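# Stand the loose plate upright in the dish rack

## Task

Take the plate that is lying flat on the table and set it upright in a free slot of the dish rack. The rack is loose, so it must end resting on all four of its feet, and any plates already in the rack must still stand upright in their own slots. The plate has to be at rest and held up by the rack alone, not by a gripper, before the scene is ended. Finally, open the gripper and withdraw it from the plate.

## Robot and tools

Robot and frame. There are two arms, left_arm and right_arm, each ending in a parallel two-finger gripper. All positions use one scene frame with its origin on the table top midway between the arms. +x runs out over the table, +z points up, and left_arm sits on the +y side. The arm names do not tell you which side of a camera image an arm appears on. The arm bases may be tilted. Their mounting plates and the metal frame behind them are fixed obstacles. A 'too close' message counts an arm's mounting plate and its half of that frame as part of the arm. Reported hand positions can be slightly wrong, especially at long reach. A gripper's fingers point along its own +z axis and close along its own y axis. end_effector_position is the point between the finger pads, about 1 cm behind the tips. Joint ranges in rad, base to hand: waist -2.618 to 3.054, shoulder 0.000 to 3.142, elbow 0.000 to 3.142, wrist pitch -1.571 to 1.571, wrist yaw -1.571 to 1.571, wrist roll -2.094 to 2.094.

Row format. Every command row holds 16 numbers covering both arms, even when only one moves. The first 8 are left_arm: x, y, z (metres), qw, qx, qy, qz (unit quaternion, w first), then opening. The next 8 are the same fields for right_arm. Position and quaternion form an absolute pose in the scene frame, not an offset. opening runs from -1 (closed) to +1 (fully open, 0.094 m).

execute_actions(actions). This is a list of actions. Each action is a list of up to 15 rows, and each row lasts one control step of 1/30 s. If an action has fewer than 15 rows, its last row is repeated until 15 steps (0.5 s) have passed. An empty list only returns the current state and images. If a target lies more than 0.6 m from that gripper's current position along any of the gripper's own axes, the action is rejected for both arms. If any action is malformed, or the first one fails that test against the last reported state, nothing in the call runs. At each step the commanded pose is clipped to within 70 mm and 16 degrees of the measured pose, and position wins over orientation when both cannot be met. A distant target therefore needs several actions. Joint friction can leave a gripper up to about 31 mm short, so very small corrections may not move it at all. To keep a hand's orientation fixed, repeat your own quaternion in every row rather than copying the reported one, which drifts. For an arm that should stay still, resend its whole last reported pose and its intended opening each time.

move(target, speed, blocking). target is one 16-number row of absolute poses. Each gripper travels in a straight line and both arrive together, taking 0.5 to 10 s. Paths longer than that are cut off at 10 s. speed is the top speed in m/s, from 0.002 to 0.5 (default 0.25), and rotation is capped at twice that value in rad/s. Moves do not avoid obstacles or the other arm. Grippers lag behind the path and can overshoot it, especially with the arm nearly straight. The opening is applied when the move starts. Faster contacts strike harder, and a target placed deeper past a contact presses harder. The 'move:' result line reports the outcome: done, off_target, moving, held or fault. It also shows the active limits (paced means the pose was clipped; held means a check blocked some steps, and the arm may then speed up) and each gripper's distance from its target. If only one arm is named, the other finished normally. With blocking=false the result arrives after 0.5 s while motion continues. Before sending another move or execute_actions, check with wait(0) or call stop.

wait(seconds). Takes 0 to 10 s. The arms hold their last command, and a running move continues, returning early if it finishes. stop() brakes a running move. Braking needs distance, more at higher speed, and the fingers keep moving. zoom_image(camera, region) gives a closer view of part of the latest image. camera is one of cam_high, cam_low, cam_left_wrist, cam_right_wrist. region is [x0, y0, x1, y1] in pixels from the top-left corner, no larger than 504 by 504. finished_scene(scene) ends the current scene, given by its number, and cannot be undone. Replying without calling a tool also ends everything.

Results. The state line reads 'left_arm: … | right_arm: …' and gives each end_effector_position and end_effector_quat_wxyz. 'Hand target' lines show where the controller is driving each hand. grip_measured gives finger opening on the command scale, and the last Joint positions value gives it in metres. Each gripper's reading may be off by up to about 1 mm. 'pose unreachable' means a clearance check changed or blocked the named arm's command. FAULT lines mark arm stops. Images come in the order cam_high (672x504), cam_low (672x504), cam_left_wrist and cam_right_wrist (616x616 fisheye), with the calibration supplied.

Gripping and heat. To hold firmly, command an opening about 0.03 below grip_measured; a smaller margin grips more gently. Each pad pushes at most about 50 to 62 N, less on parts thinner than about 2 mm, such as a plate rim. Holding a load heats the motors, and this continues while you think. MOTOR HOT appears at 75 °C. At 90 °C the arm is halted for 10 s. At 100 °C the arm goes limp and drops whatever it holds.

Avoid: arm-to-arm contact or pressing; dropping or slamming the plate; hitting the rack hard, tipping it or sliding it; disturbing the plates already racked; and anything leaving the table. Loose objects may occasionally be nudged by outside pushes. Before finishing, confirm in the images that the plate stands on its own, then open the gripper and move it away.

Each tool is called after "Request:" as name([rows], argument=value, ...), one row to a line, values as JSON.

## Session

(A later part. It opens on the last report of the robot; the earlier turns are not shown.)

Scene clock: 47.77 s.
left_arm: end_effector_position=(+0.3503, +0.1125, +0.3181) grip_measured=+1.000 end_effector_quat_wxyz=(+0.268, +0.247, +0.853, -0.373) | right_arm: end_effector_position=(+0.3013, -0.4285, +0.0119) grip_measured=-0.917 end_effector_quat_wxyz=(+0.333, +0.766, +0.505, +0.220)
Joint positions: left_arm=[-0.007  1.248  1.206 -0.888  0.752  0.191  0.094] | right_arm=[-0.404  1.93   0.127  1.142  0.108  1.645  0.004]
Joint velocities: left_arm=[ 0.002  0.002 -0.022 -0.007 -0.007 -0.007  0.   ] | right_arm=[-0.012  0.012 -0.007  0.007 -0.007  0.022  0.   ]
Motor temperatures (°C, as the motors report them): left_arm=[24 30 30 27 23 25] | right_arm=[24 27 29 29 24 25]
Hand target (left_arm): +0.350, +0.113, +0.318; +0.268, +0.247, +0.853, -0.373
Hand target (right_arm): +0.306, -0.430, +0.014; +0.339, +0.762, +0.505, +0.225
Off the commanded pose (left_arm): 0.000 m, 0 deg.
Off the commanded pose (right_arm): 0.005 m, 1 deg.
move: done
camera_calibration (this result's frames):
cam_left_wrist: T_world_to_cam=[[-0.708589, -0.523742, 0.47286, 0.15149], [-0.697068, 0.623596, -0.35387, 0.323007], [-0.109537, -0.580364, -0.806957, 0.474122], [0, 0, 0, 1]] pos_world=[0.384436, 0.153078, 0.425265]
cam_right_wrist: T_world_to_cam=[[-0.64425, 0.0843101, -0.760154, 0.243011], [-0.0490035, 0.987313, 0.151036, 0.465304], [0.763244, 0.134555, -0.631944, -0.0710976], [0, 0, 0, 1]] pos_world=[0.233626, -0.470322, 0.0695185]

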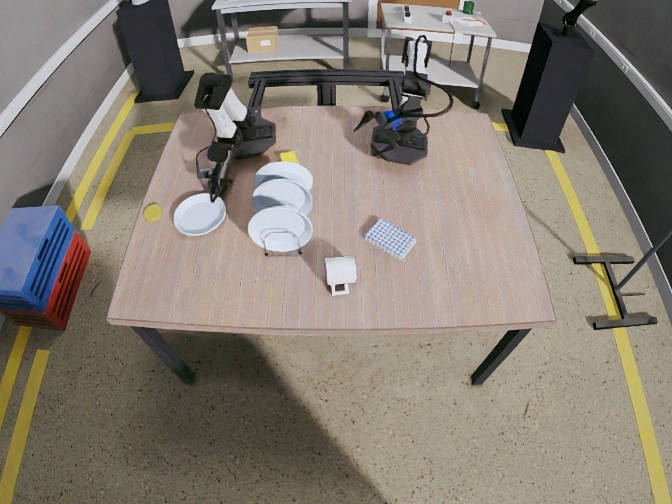

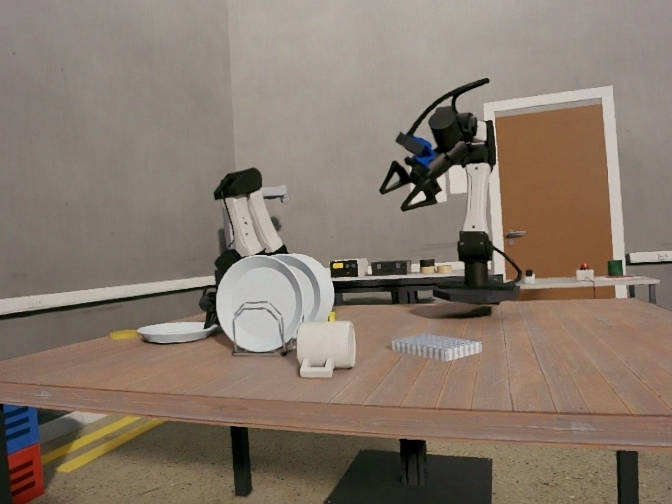

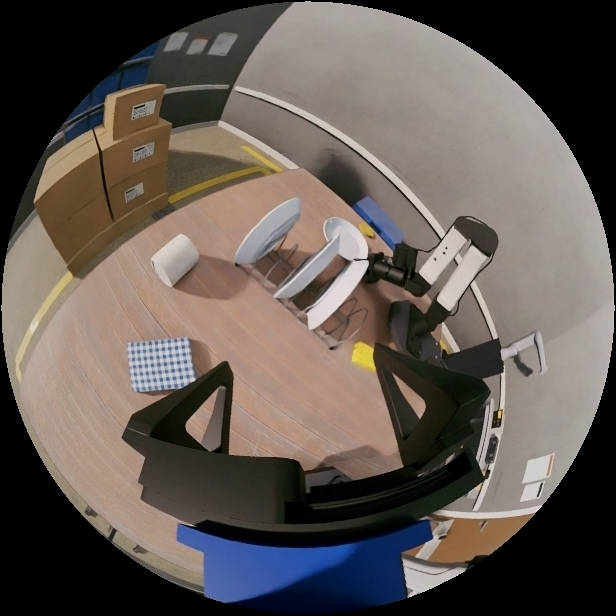

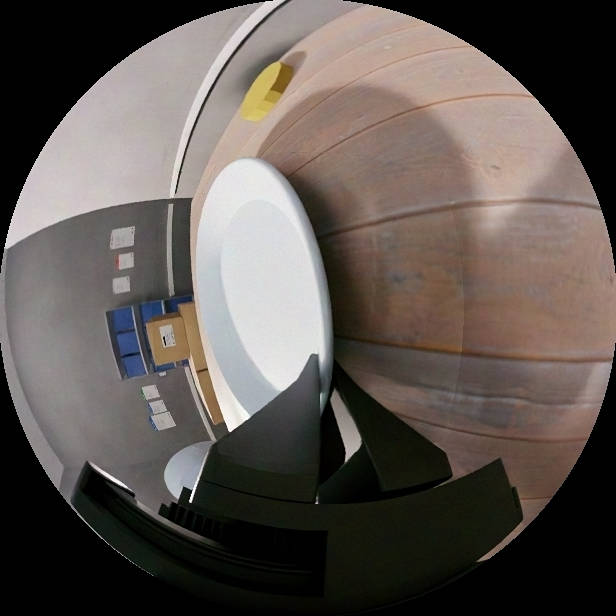

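Request:
move(target=[0.3503,0.1125,0.3181,0.268,0.247,0.853,-0.373,1, 0.32,-0.45,0.235,0.0,0.834,0.552,0.0,-0.95], speed=0.2)

Request:
move(target=[0.3503,0.1125,0.3181,0.268,0.247,0.853,-0.373,1, 0.31,-0.45,0.24,0.0,0.10,0.995,0.0,-0.95], speed=0.4)

Request:
move(target=[0.3503,0.1125,0.3181,0.268,0.247,0.853,-0.373,1, 0.255,-0.36,0.345,0.29,-0.645,0.645,-0.29,-0.95], speed=0.35)

Request:
zoom_image(camera="cam_right_wrist", region=[160, 60, 400, 300])

Scene clock: 53.53 s.
left_arm: end_effector_position=(+0.3503, +0.1125, +0.3181) grip_measured=+1.000 end_effector_quat_wxyz=(+0.268, +0.247, +0.853, -0.373) | right_arm: end_effector_position=(+0.3174, -0.4472, +0.2220) grip_measured=-0.918 end_effector_quat_wxyz=(-0.017, +0.836, +0.549, -0.013)
Joint positions: left_arm=[-0.007  1.248  1.206 -0.888  0.752  0.191  0.094] | right_arm=[-0.486  1.682  1.598 -1.437  0.013  1.623  0.004]
Joint velocities: left_arm=[-0.002 -0.007  0.002  0.022 -0.066 -0.11   0.   ] | right_arm=[-0.012 -0.012 -0.002  0.051 -0.022 -0.007  0.002]
Motor temperatures (°C, as the motors report them): left_arm=[24 30 31 27 24 25] | right_arm=[24 27 29 29 24 25]
Hand target (left_arm): +0.350, +0.113, +0.318; +0.268, +0.247, +0.853, -0.373
Hand target (right_arm): +0.325, -0.452, +0.231; -0.002, +0.836, +0.549, +0.002
Off the commanded pose (left_arm): 0.000 m, 0 deg.
Off the commanded pose (right_arm): 0.014 m, 3 deg.
move: off_target (right_arm)
camera_calibration (this result's frames):
cam_left_wrist: T_world_to_cam=[[-0.708589, -0.523742, 0.47286, 0.15149], [-0.697068, 0.623596, -0.35387, 0.323007], [-0.109537, -0.580364, -0.806957, 0.474122], [0, 0, 0, 1]] pos_world=[0.384436, 0.153078, 0.425265]
cam_right_wrist: T_world_to_cam=[[-0.973385, 0.228551, -0.0169441, 0.418647], [0.199885, 0.882812, 0.425076, 0.266244], [0.11211, 0.410375, -0.904999, 0.442549], [0, 0, 0, 1]] pos_world=[0.304672, -0.512336, 0.294427]

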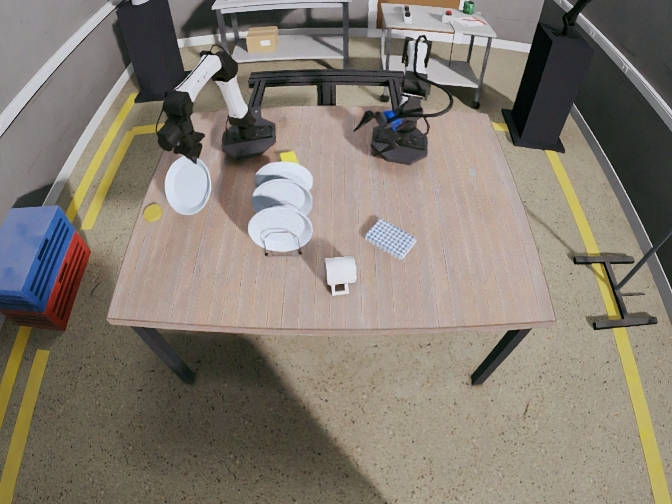

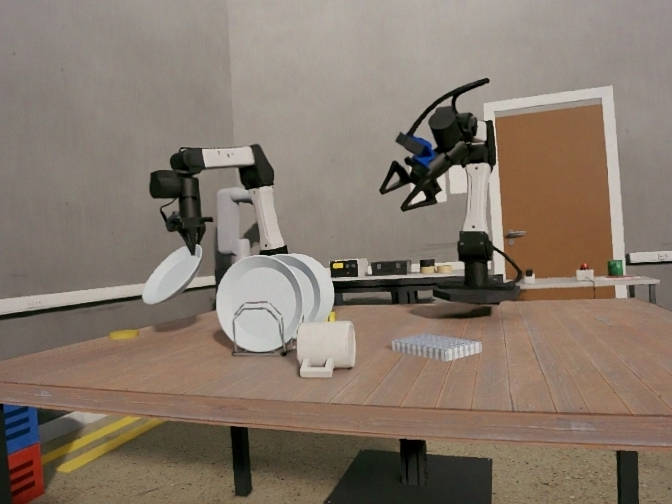

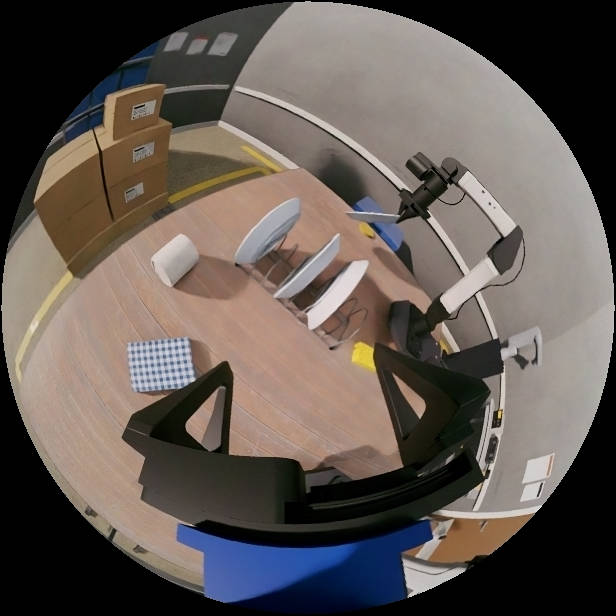

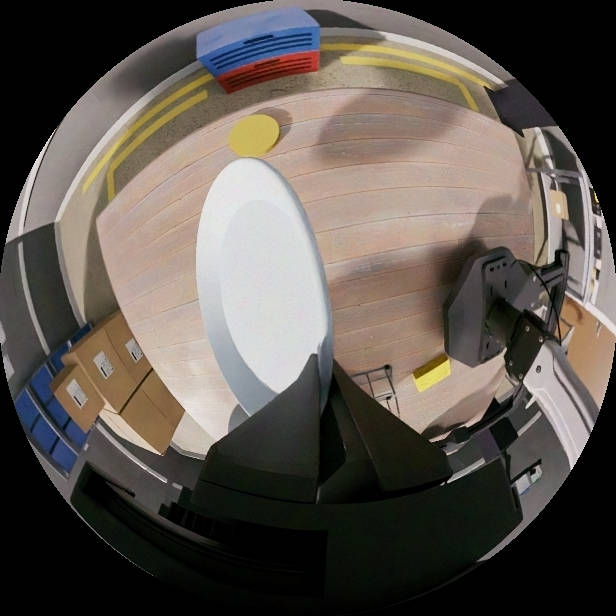

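Scene clock: 56.43 s.
left_arm: end_effector_position=(+0.3503, +0.1125, +0.3181) grip_measured=+1.000 end_effector_quat_wxyz=(+0.268, +0.247, +0.853, -0.373) | right_arm: end_effector_position=(+0.3113, -0.4524, +0.2316) grip_measured=-0.916 end_effector_quat_wxyz=(-0.014, +0.101, +0.995, -0.009)
Joint positions: left_arm=[-0.007  1.248  1.206 -0.888  0.752  0.191  0.094] | right_arm=[-0.496  1.649  1.598 -1.448  0.036 -0.164  0.004]
Joint velocities: left_arm=[ 0.007 -0.002  0.022  0.066 -0.022  0.007  0.   ] | right_arm=[-0.012 -0.002  0.002 -0.037 -0.066 -0.022  0.   ]
Motor temperatures (°C, as the motors report them): left_arm=[24 30 31 27 24 25] | right_arm=[24 28 29 29 24 25]
Hand target (left_arm): +0.350, +0.113, +0.318; +0.268, +0.247, +0.853, -0.373
Hand target (right_arm): +0.310, -0.450, +0.240; +0.000, +0.100, +0.995, -0.000
Off the commanded pose (left_arm): 0.000 m, 0 deg.
Off the commanded pose (right_arm): 0.009 m, 2 deg.
move: done
camera_calibration (this result's frames):
cam_left_wrist: T_world_to_cam=[[-0.708589, -0.523742, 0.47286, 0.15149], [-0.697068, 0.623596, -0.35387, 0.323007], [-0.109537, -0.580364, -0.806957, 0.474122], [0, 0, 0, 1]] pos_world=[0.384436, 0.153078, 0.425265]
cam_right_wrist: T_world_to_cam=[[-0.0261832, -0.998674, -0.0443174, -0.429687], [-0.894681, 0.00363424, 0.446691, 0.206003], [-0.445938, 0.0513458, -0.89359, 0.462728], [0, 0, 0, 1]] pos_world=[0.379405, -0.453625, 0.302427]

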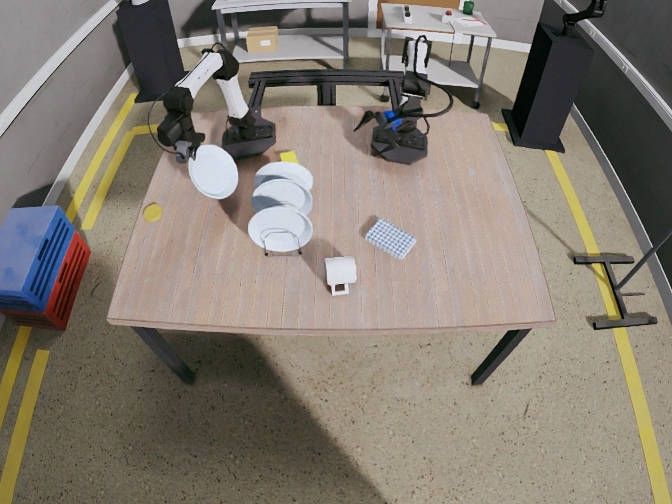

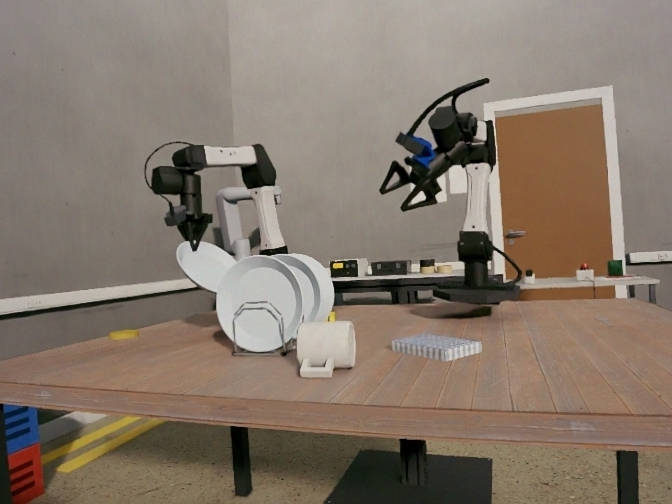

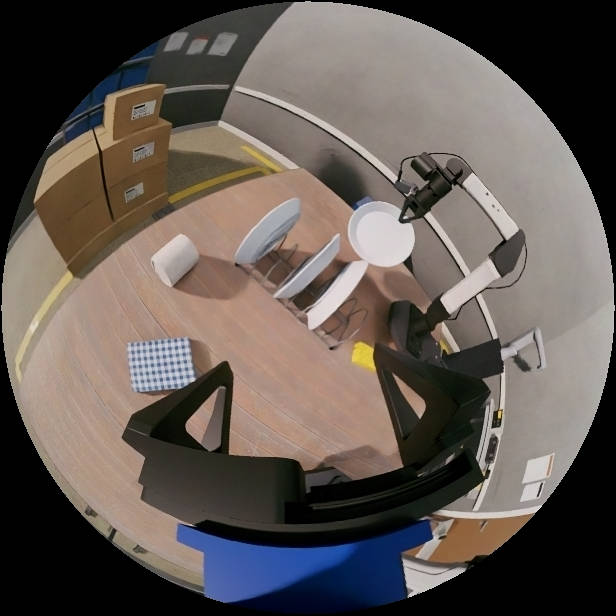

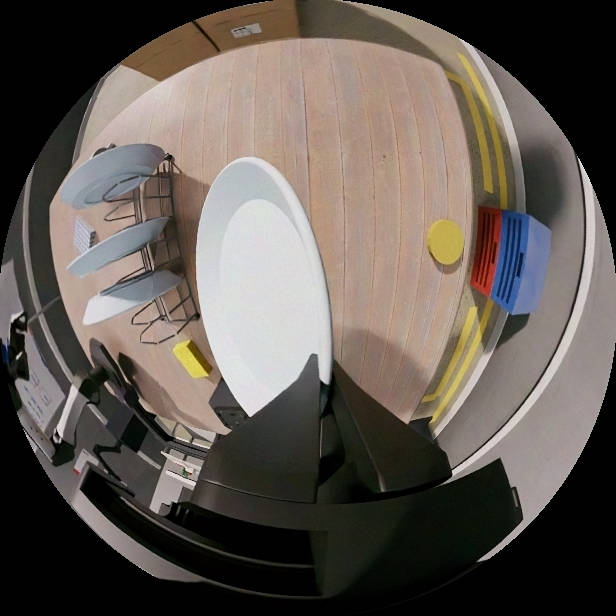

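Scene clock: 59.93 s.
left_arm: end_effector_position=(+0.3503, +0.1125, +0.3181) grip_measured=+1.000 end_effector_quat_wxyz=(+0.268, +0.247, +0.853, -0.373) | right_arm: end_effector_position=(+0.2471, -0.3592, +0.3337) grip_measured=-0.916 end_effector_quat_wxyz=(+0.262, -0.656, +0.657, -0.262)
Joint positions: left_arm=[-0.007  1.248  1.206 -0.888  0.752  0.191  0.094] | right_arm=[-0.28   0.727  1.103 -1.106 -0.081 -1.701  0.004]
Joint velocities: left_arm=[-0.007 -0.012 -0.012  0.007  0.022  0.007  0.   ] | right_arm=[ 0.012  0.007 -0.012 -0.051 -0.022 -0.066 -0.   ]
Motor temperatures (°C, as the motors report them): left_arm=[24 30 31 27 24 25] | right_arm=[24 28 29 29 24 25]
Hand target (left_arm): +0.350, +0.113, +0.318; +0.268, +0.247, +0.853, -0.373
Hand target (right_arm): +0.256, -0.360, +0.348; -0.287, +0.649, -0.642, +0.290
Off the commanded pose (left_arm): 0.000 m, 0 deg.
Off the commanded pose (right_arm): 0.014 m, 5 deg.
move: off_target (right_arm)
camera_calibration (this result's frames):
cam_left_wrist: T_world_to_cam=[[-0.708589, -0.523742, 0.47286, 0.15149], [-0.697068, 0.623596, -0.35387, 0.323007], [-0.109537, -0.580364, -0.806957, 0.474122], [0, 0, 0, 1]] pos_world=[0.384436, 0.153078, 0.425265]
cam_right_wrist: T_world_to_cam=[[0.754376, 0.175222, 0.632625, -0.330857], [-0.155634, -0.888499, 0.43168, -0.395457], [0.637727, -0.424107, -0.642992, -0.00160553], [0, 0, 0, 1]] pos_world=[0.189068, -0.294071, 0.378987]

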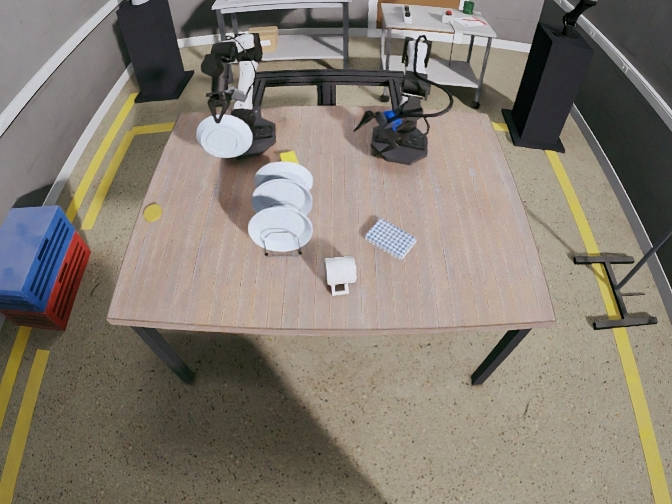

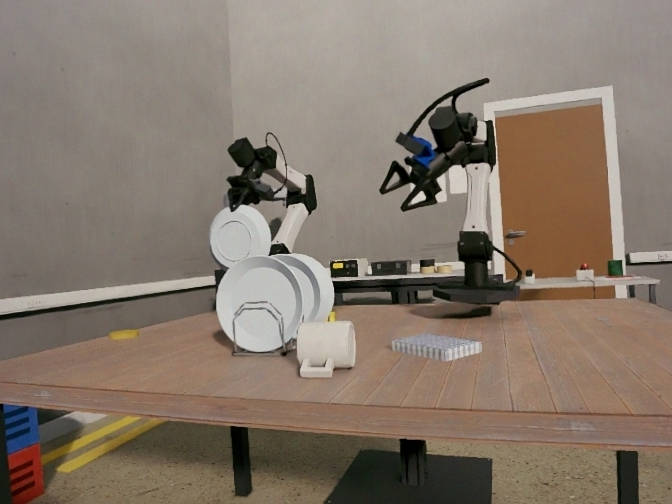

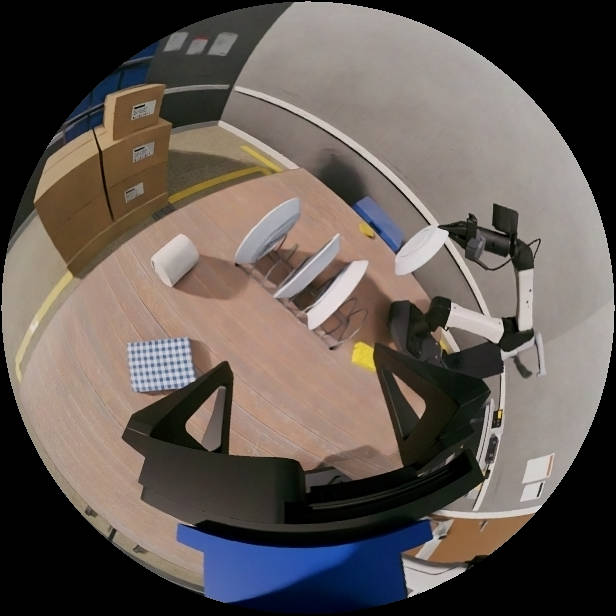

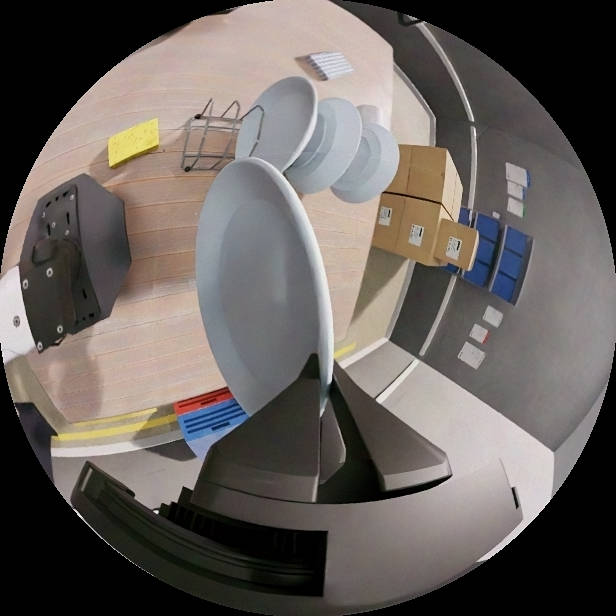

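Region (160, 60, 400, 300) of cam_right_wrist's 616x616 image, scaled by 2.100, with more detail than that image has.

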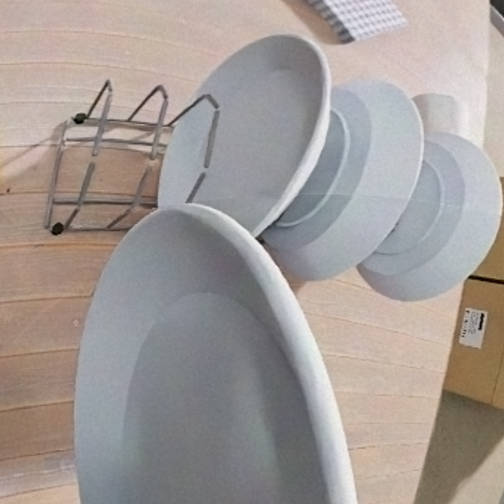

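Request:
move(target=[0.3503,0.1125,0.3181,0.268,0.247,0.853,-0.373,1, 0.256,-0.173,0.335,0.3054,-0.655,0.6268,-0.2922,-0.95], speed=0.12)

Request:
zoom_image(camera="cam_right_wrist", region=[120, 150, 320, 350])

Request:
zoom_image(camera="cam_left_wrist", region=[280, 200, 520, 400])

Scene clock: 74.77 s.
left_arm: end_effector_position=(+0.3503, +0.1125, +0.3181) grip_measured=+1.000 end_effector_quat_wxyz=(+0.268, +0.247, +0.853, -0.373) | right_arm: end_effector_position=(+0.2423, -0.1742, +0.3138) grip_measured=-0.916 end_effector_quat_wxyz=(-0.267, +0.682, -0.619, +0.283)
Joint positions: left_arm=[-0.007  1.248  1.206 -0.888  0.752  0.191  0.094] | right_arm=[ 1.021  1.139  1.16  -1.149  0.792 -0.724  0.004]
Joint velocities: left_arm=[ 0.002 -0.002 -0.017 -0.037 -0.022  0.037  0.   ] | right_arm=[-0.012 -0.002 -0.007 -0.007 -0.022 -0.037  0.   ]
Motor temperatures (°C, as the motors report them): left_arm=[24 30 32 28 24 25] | right_arm=[24 27 30 32 24 25]
Hand target (left_arm): +0.350, +0.113, +0.318; +0.268, +0.247, +0.853, -0.373
Hand target (right_arm): +0.251, -0.171, +0.333; -0.299, +0.657, -0.626, +0.295
Off the commanded pose (left_arm): 0.000 m, 0 deg.
Off the commanded pose (right_arm): 0.025 m, 5 deg.
move: off_target (right_arm)
camera_calibration (this result's frames):
cam_left_wrist: T_world_to_cam=[[-0.708589, -0.523742, 0.47286, 0.15149], [-0.697068, 0.623596, -0.35387, 0.323007], [-0.109537, -0.580364, -0.806957, 0.474122], [0, 0, 0, 1]] pos_world=[0.384436, 0.153078, 0.425265]
cam_right_wrist: T_world_to_cam=[[0.710986, 0.265219, 0.651274, -0.3267], [-0.10829, -0.873808, 0.47406, -0.245463], [0.694818, -0.407576, -0.592545, 0.0403136], [0, 0, 0, 1]] pos_world=[0.177687, -0.111409, 0.353023]

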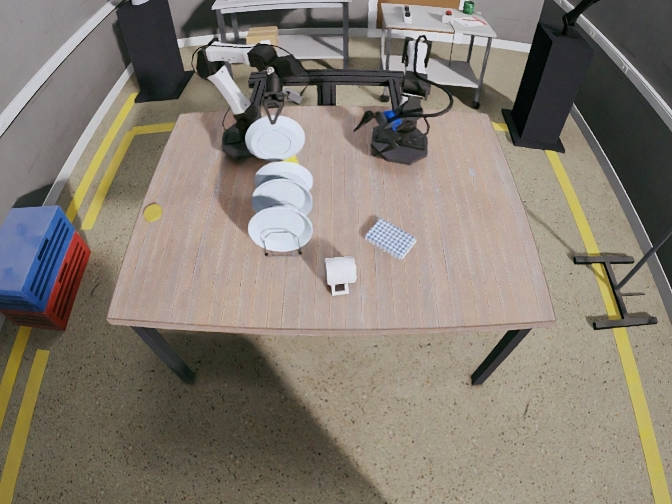

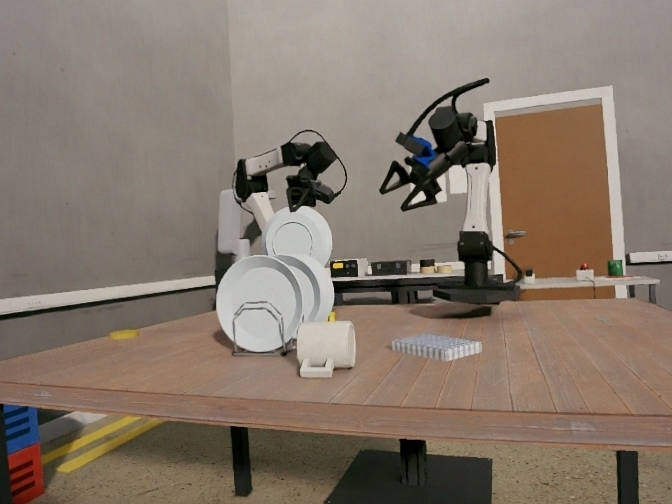

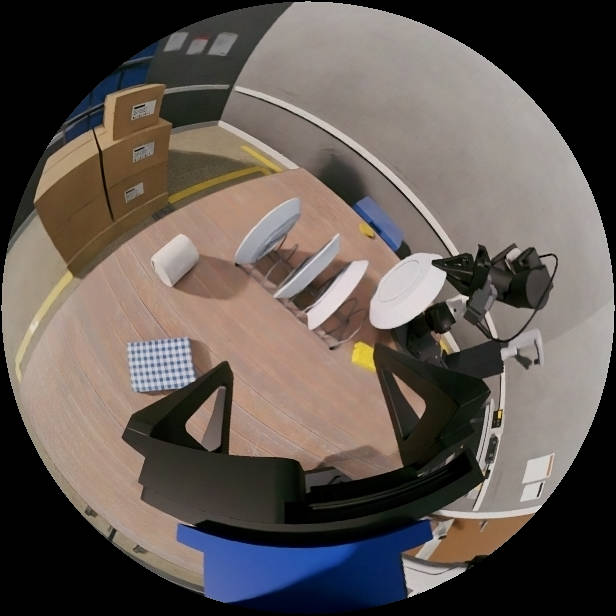

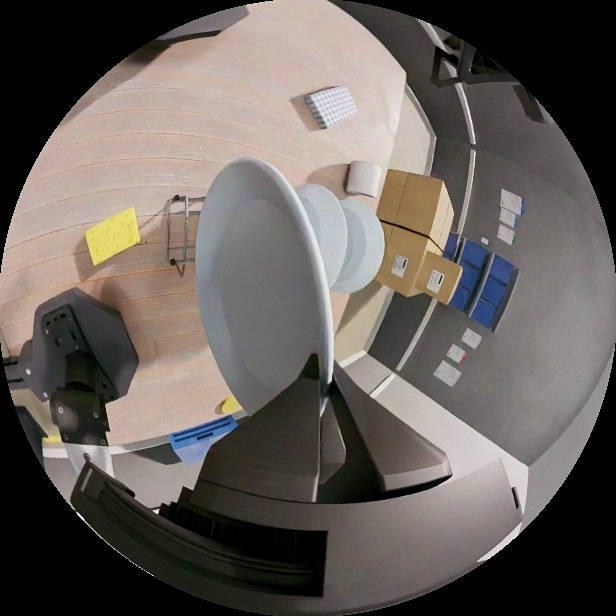

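Region (120, 150, 320, 350) of cam_right_wrist's 616x616 image, scaled by 2.520, with more detail than that image has.

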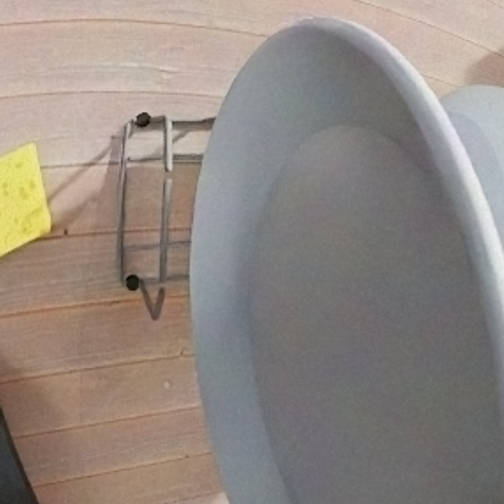

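Region (280, 200, 520, 400) of cam_left_wrist's 616x616 image, scaled by 2.100, with more detail than that image has.

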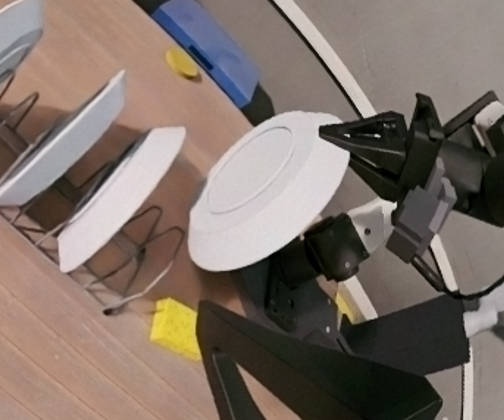

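Request:
move(target=[0.3503,0.1125,0.3181,0.268,0.247,0.853,-0.373,1, 0.259,-0.165,0.315,0.3054,-0.655,0.6268,-0.2922,-0.95], speed=0.04)

Request:
zoom_image(camera="cam_right_wrist", region=[120, 150, 320, 350])

Request:
zoom_image(camera="cam_left_wrist", region=[280, 200, 520, 400])

Scene clock: 80.80 s.
left_arm: end_effector_position=(+0.3503, +0.1125, +0.3181) grip_measured=+1.000 end_effector_quat_wxyz=(+0.268, +0.247, +0.853, -0.373) | right_arm: end_effector_position=(+0.2498, -0.1639, +0.3062) grip_measured=-0.916 end_effector_quat_wxyz=(-0.286, +0.674, -0.624, +0.274)
Joint positions: left_arm=[-0.007  1.248  1.206 -0.888  0.752  0.191  0.094] | right_arm=[ 0.998  1.139  1.115 -1.038  0.773 -0.754  0.004]
Joint velocities: left_arm=[-0.002 -0.007 -0.027 -0.037 -0.007  0.037  0.   ] | right_arm=[ 0.027 -0.007 -0.007  0.022  0.081  0.022 -0.   ]
Motor temperatures (°C, as the motors report them): left_arm=[24 30 32 28 24 25] | right_arm=[24 27 31 31 24 25]
Hand target (left_arm): +0.350, +0.113, +0.318; +0.268, +0.247, +0.853, -0.373
Hand target (right_arm): +0.258, -0.165, +0.315; -0.304, +0.655, -0.627, +0.292
Off the commanded pose (left_arm): 0.000 m, 0 deg.
Off the commanded pose (right_arm): 0.013 m, 4 deg.
move: off_target (right_arm)
camera_calibration (this result's frames):
cam_left_wrist: T_world_to_cam=[[-0.708589, -0.523742, 0.47286, 0.15149], [-0.697068, 0.623596, -0.35387, 0.323007], [-0.109537, -0.580364, -0.806957, 0.474122], [0, 0, 0, 1]] pos_world=[0.384436, 0.153078, 0.425265]
cam_right_wrist: T_world_to_cam=[[0.70288, 0.236215, 0.670941, -0.338602], [-0.113665, -0.89383, 0.433762, -0.221686], [0.702168, -0.381145, -0.601406, 0.0399618], [0, 0, 0, 1]] pos_world=[0.184739, -0.102935, 0.347374]

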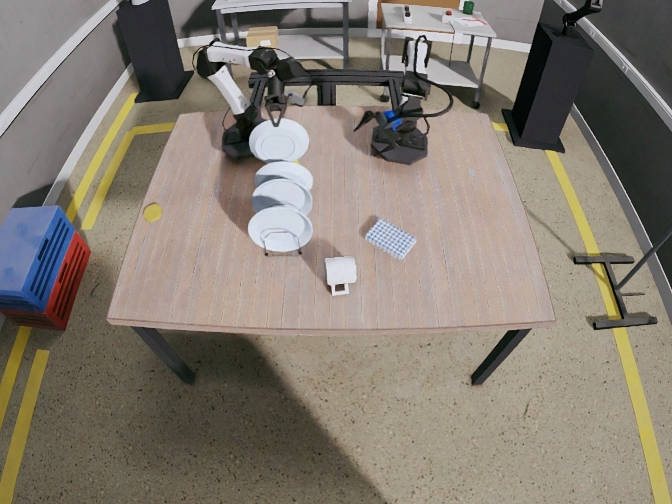

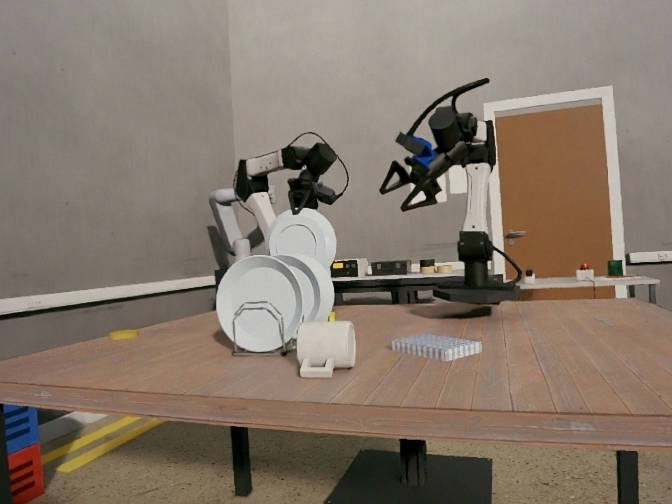

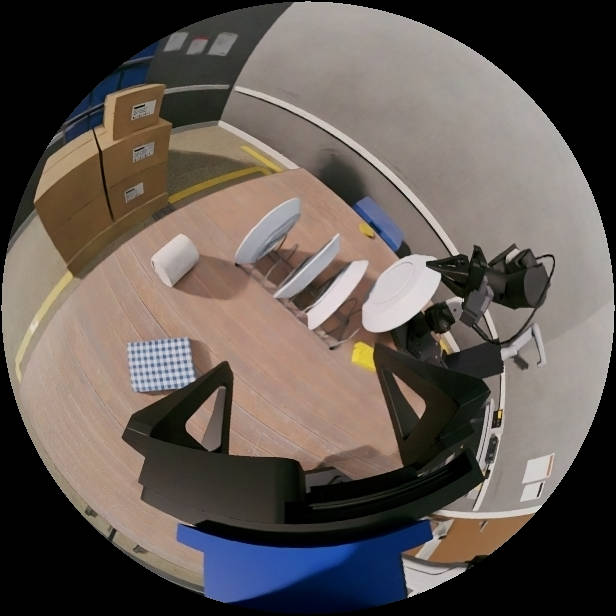

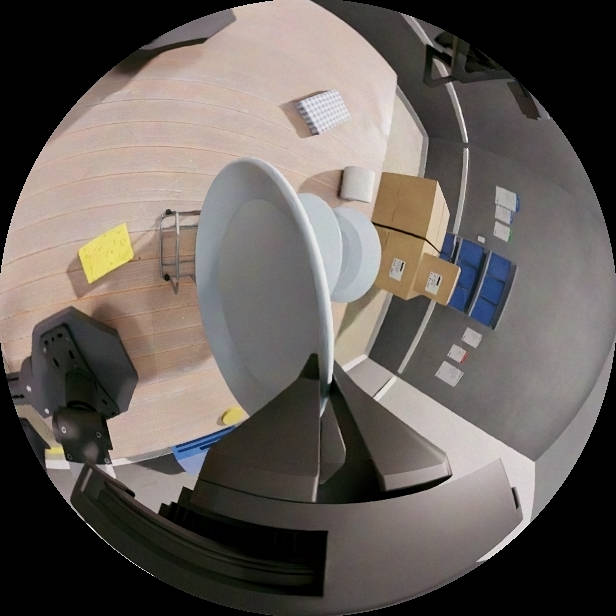

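Region (120, 150, 320, 350) of cam_right_wrist's 616x616 image, scaled by 2.520, with more detail than that image has.

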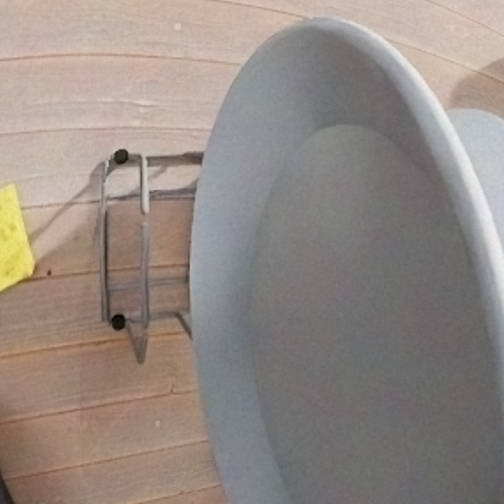

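Region (280, 200, 520, 400) of cam_left_wrist's 616x616 image, scaled by 2.100, with more detail than that image has.

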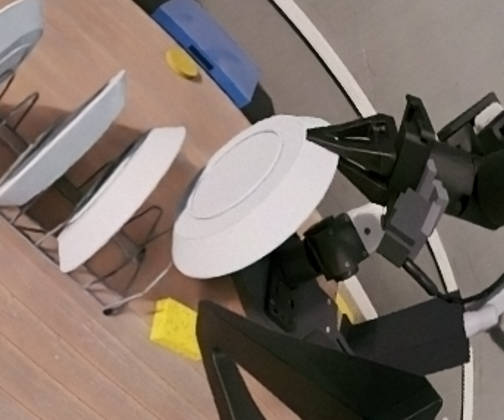

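Request:
move(target=[0.3503,0.1125,0.3181,0.268,0.247,0.853,-0.373,1, 0.256,-0.169,0.262,0.3054,-0.655,0.6268,-0.2922,-0.95], speed=0.05)

Request:
zoom_image(camera="cam_left_wrist", region=[280, 200, 520, 400])

Scene clock: 83.80 s.
left_arm: end_effector_position=(+0.3503, +0.1125, +0.3181) grip_measured=+1.000 end_effector_quat_wxyz=(+0.268, +0.247, +0.853, -0.373) | right_arm: end_effector_position=(+0.2446, -0.1701, +0.2473) grip_measured=-0.916 end_effector_quat_wxyz=(-0.272, +0.681, -0.622, +0.276)
Joint positions: left_arm=[-0.007  1.248  1.206 -0.888  0.752  0.191  0.094] | right_arm=[ 0.977  1.101  0.871 -0.85   0.761 -0.775  0.004]
Joint velocities: left_arm=[ 0.002  0.002 -0.017  0.007 -0.007 -0.081  0.   ] | right_arm=[-0.002 -0.012  0.002 -0.022 -0.022 -0.037 -0.001]
Motor temperatures (°C, as the motors report them): left_arm=[24 30 32 28 24 25] | right_arm=[24 27 31 31 24 25]
Hand target (left_arm): +0.350, +0.113, +0.318; +0.268, +0.247, +0.853, -0.373
Hand target (right_arm): +0.255, -0.171, +0.262; -0.304, +0.655, -0.628, +0.292
Off the commanded pose (left_arm): 0.000 m, 0 deg.
Off the commanded pose (right_arm): 0.019 m, 5 deg.
move: off_target (right_arm)
camera_calibration (this result's frames):
cam_left_wrist: T_world_to_cam=[[-0.708589, -0.523742, 0.47286, 0.15149], [-0.697068, 0.623596, -0.35387, 0.323007], [-0.109537, -0.580364, -0.806957, 0.474122], [0, 0, 0, 1]] pos_world=[0.384436, 0.153078, 0.425265]
cam_right_wrist: T_world_to_cam=[[0.713865, 0.255891, 0.651856, -0.288553], [-0.10417, -0.881687, 0.460193, -0.209028], [0.692492, -0.396419, -0.60275, 0.00597413], [0, 0, 0, 1]] pos_world=[0.180077, -0.108091, 0.287889]

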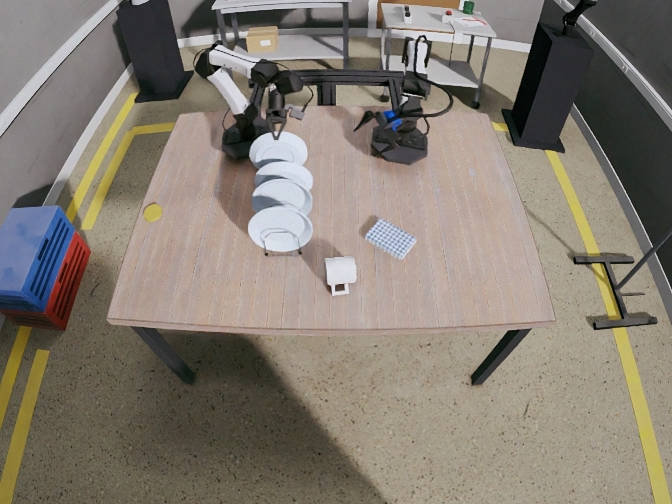

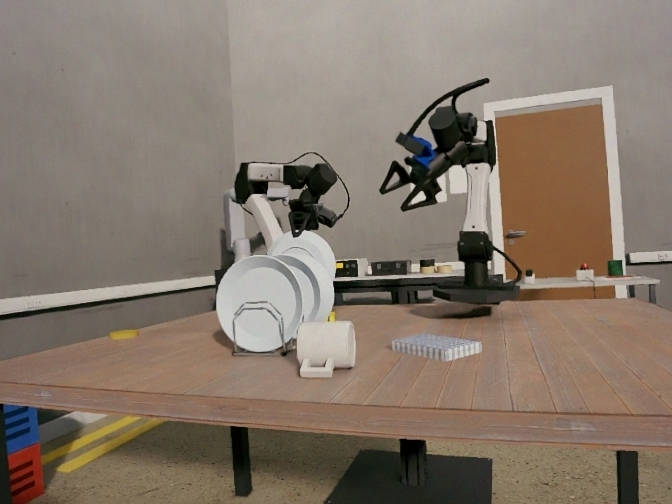

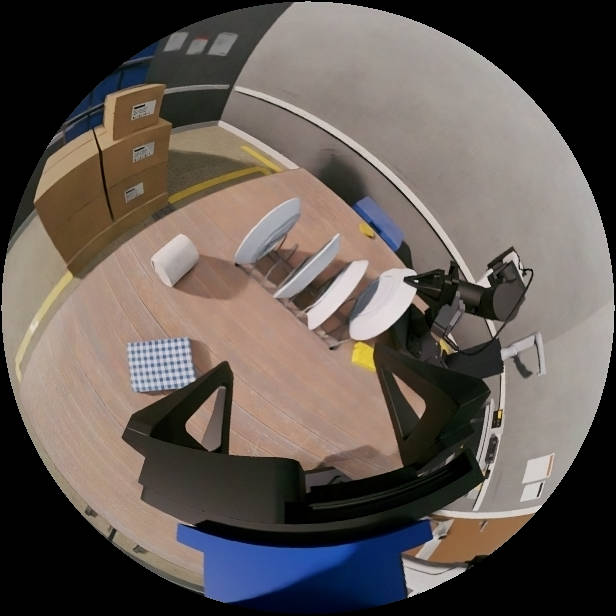

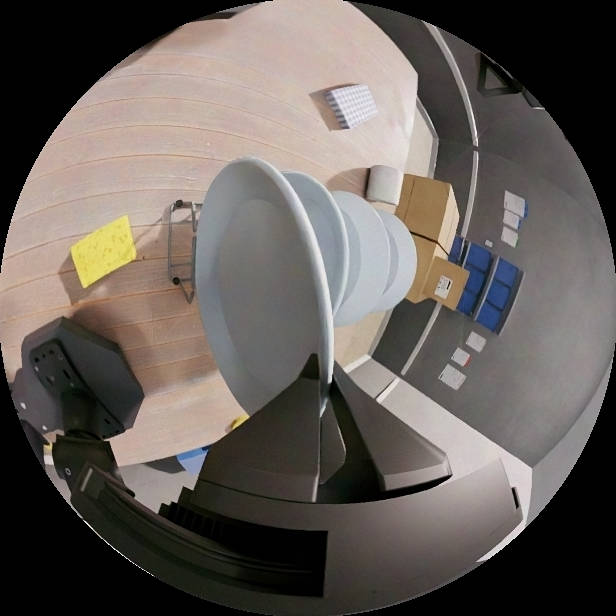

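Region (280, 200, 520, 400) of cam_left_wrist's 616x616 image, scaled by 2.100, with more detail than that image has.

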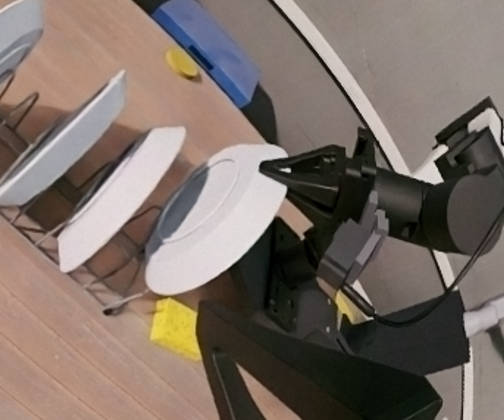

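Request:
zoom_image(camera="cam_right_wrist", region=[140, 170, 280, 330])

Region (140, 170, 280, 330) of cam_right_wrist's 616x616 image, scaled by 3.150, with more detail than that image has; it fills the left 441 columns of this view, and the rest is white.

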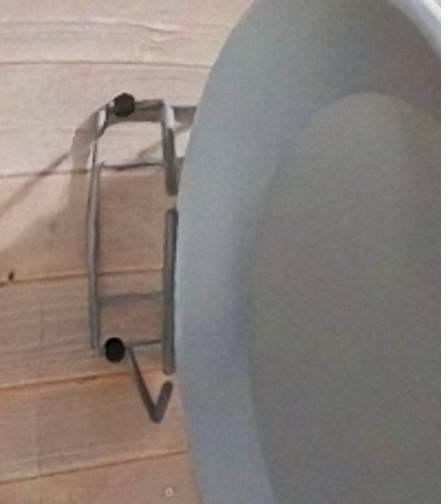

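Request:
move(target=[0.3503,0.1125,0.3181,0.268,0.247,0.853,-0.373,1, 0.257,-0.166,0.228,0.3054,-0.655,0.6268,-0.2922,-0.95], speed=0.04)

Request:
zoom_image(camera="cam_left_wrist", region=[280, 200, 520, 400])

Request:
zoom_image(camera="cam_low", region=[200, 200, 360, 370])

Scene clock: 88.90 s.
left_arm: end_effector_position=(+0.3503, +0.1125, +0.3181) grip_measured=+1.000 end_effector_quat_wxyz=(+0.268, +0.247, +0.853, -0.373) | right_arm: end_effector_position=(+0.2422, -0.1692, +0.2151) grip_measured=-0.916 end_effector_quat_wxyz=(-0.272, +0.682, -0.622, +0.271)
Joint positions: left_arm=[-0.007  1.248  1.206 -0.888  0.752  0.191  0.094] | right_arm=[ 0.968  1.101  0.746 -0.716  0.745 -0.786  0.004]
Joint velocities: left_arm=[-0.007  0.002  0.007 -0.007 -0.007 -0.007  0.   ] | right_arm=[-0.012 -0.002  0.012 -0.037 -0.007 -0.007  0.001]
Motor temperatures (°C, as the motors report them): left_arm=[24 30 32 28 24 25] | right_arm=[24 27 31 31 24 25]
Hand target (left_arm): +0.350, +0.113, +0.318; +0.268, +0.247, +0.853, -0.373
Hand target (right_arm): +0.255, -0.168, +0.229; -0.303, +0.655, -0.628, +0.292
Off the commanded pose (left_arm): 0.000 m, 0 deg.
Off the commanded pose (right_arm): 0.020 m, 6 deg.
move: off_target (right_arm)
camera_calibration (this result's frames):
cam_left_wrist: T_world_to_cam=[[-0.708589, -0.523742, 0.47286, 0.15149], [-0.697068, 0.623596, -0.35387, 0.323007], [-0.109537, -0.580364, -0.806957, 0.474122], [0, 0, 0, 1]] pos_world=[0.384436, 0.153078, 0.425265]
cam_right_wrist: T_world_to_cam=[[0.717874, 0.255012, 0.647785, -0.266366], [-0.0965906, -0.88501, 0.455442, -0.195051], [0.689439, -0.38952, -0.610694, -0.00776793], [0, 0, 0, 1]] pos_world=[0.177733, -0.107721, 0.256639]

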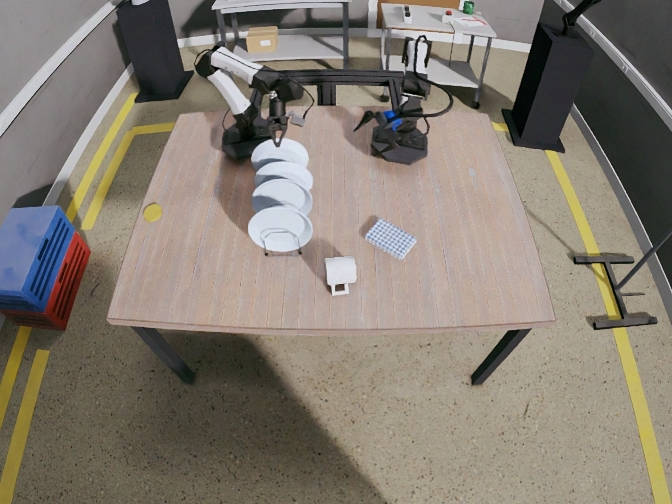

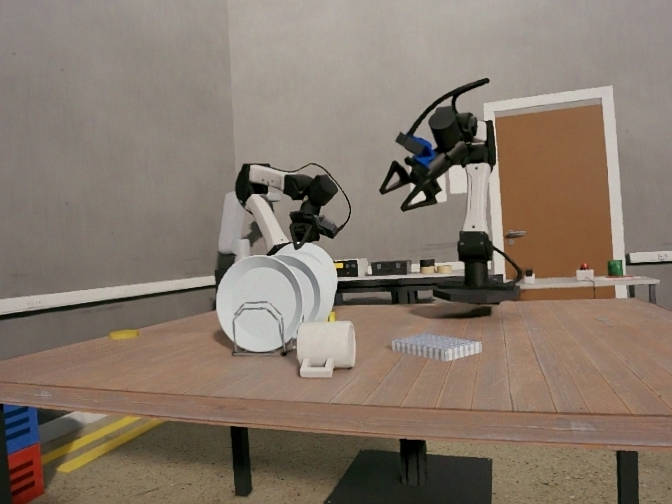

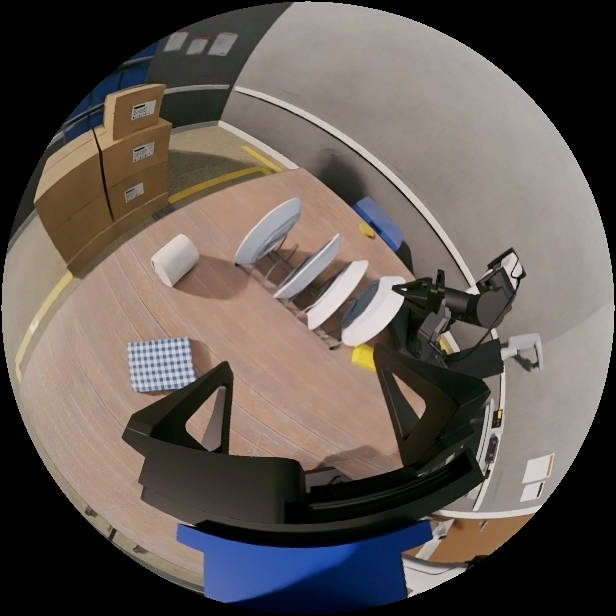

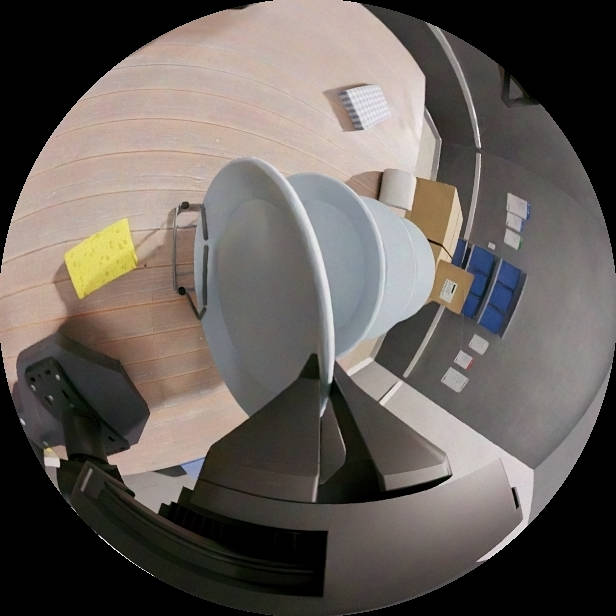

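Region (280, 200, 520, 400) of cam_left_wrist's 616x616 image, scaled by 2.100, with more detail than that image has.

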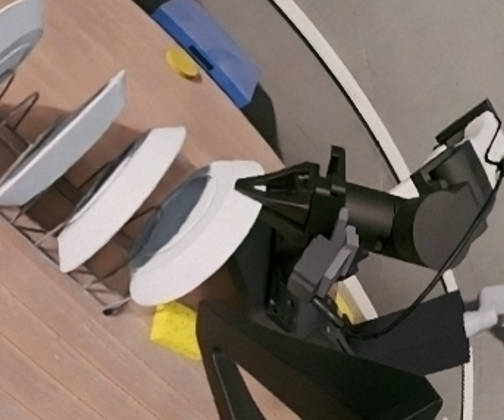

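Region (200, 200, 360, 370) of cam_low's 672x504 image, scaled by 2.965, with more detail than that image has; it fills the left 474 columns of this view, and the rest is white.

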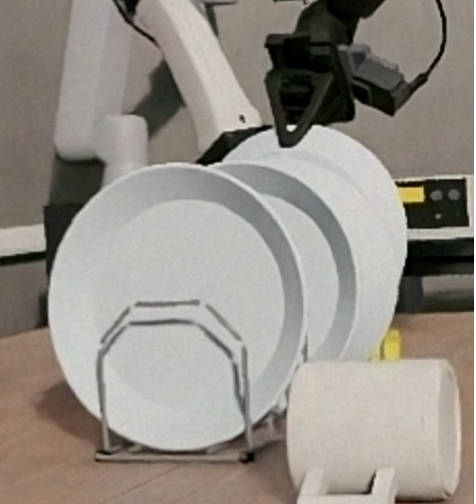

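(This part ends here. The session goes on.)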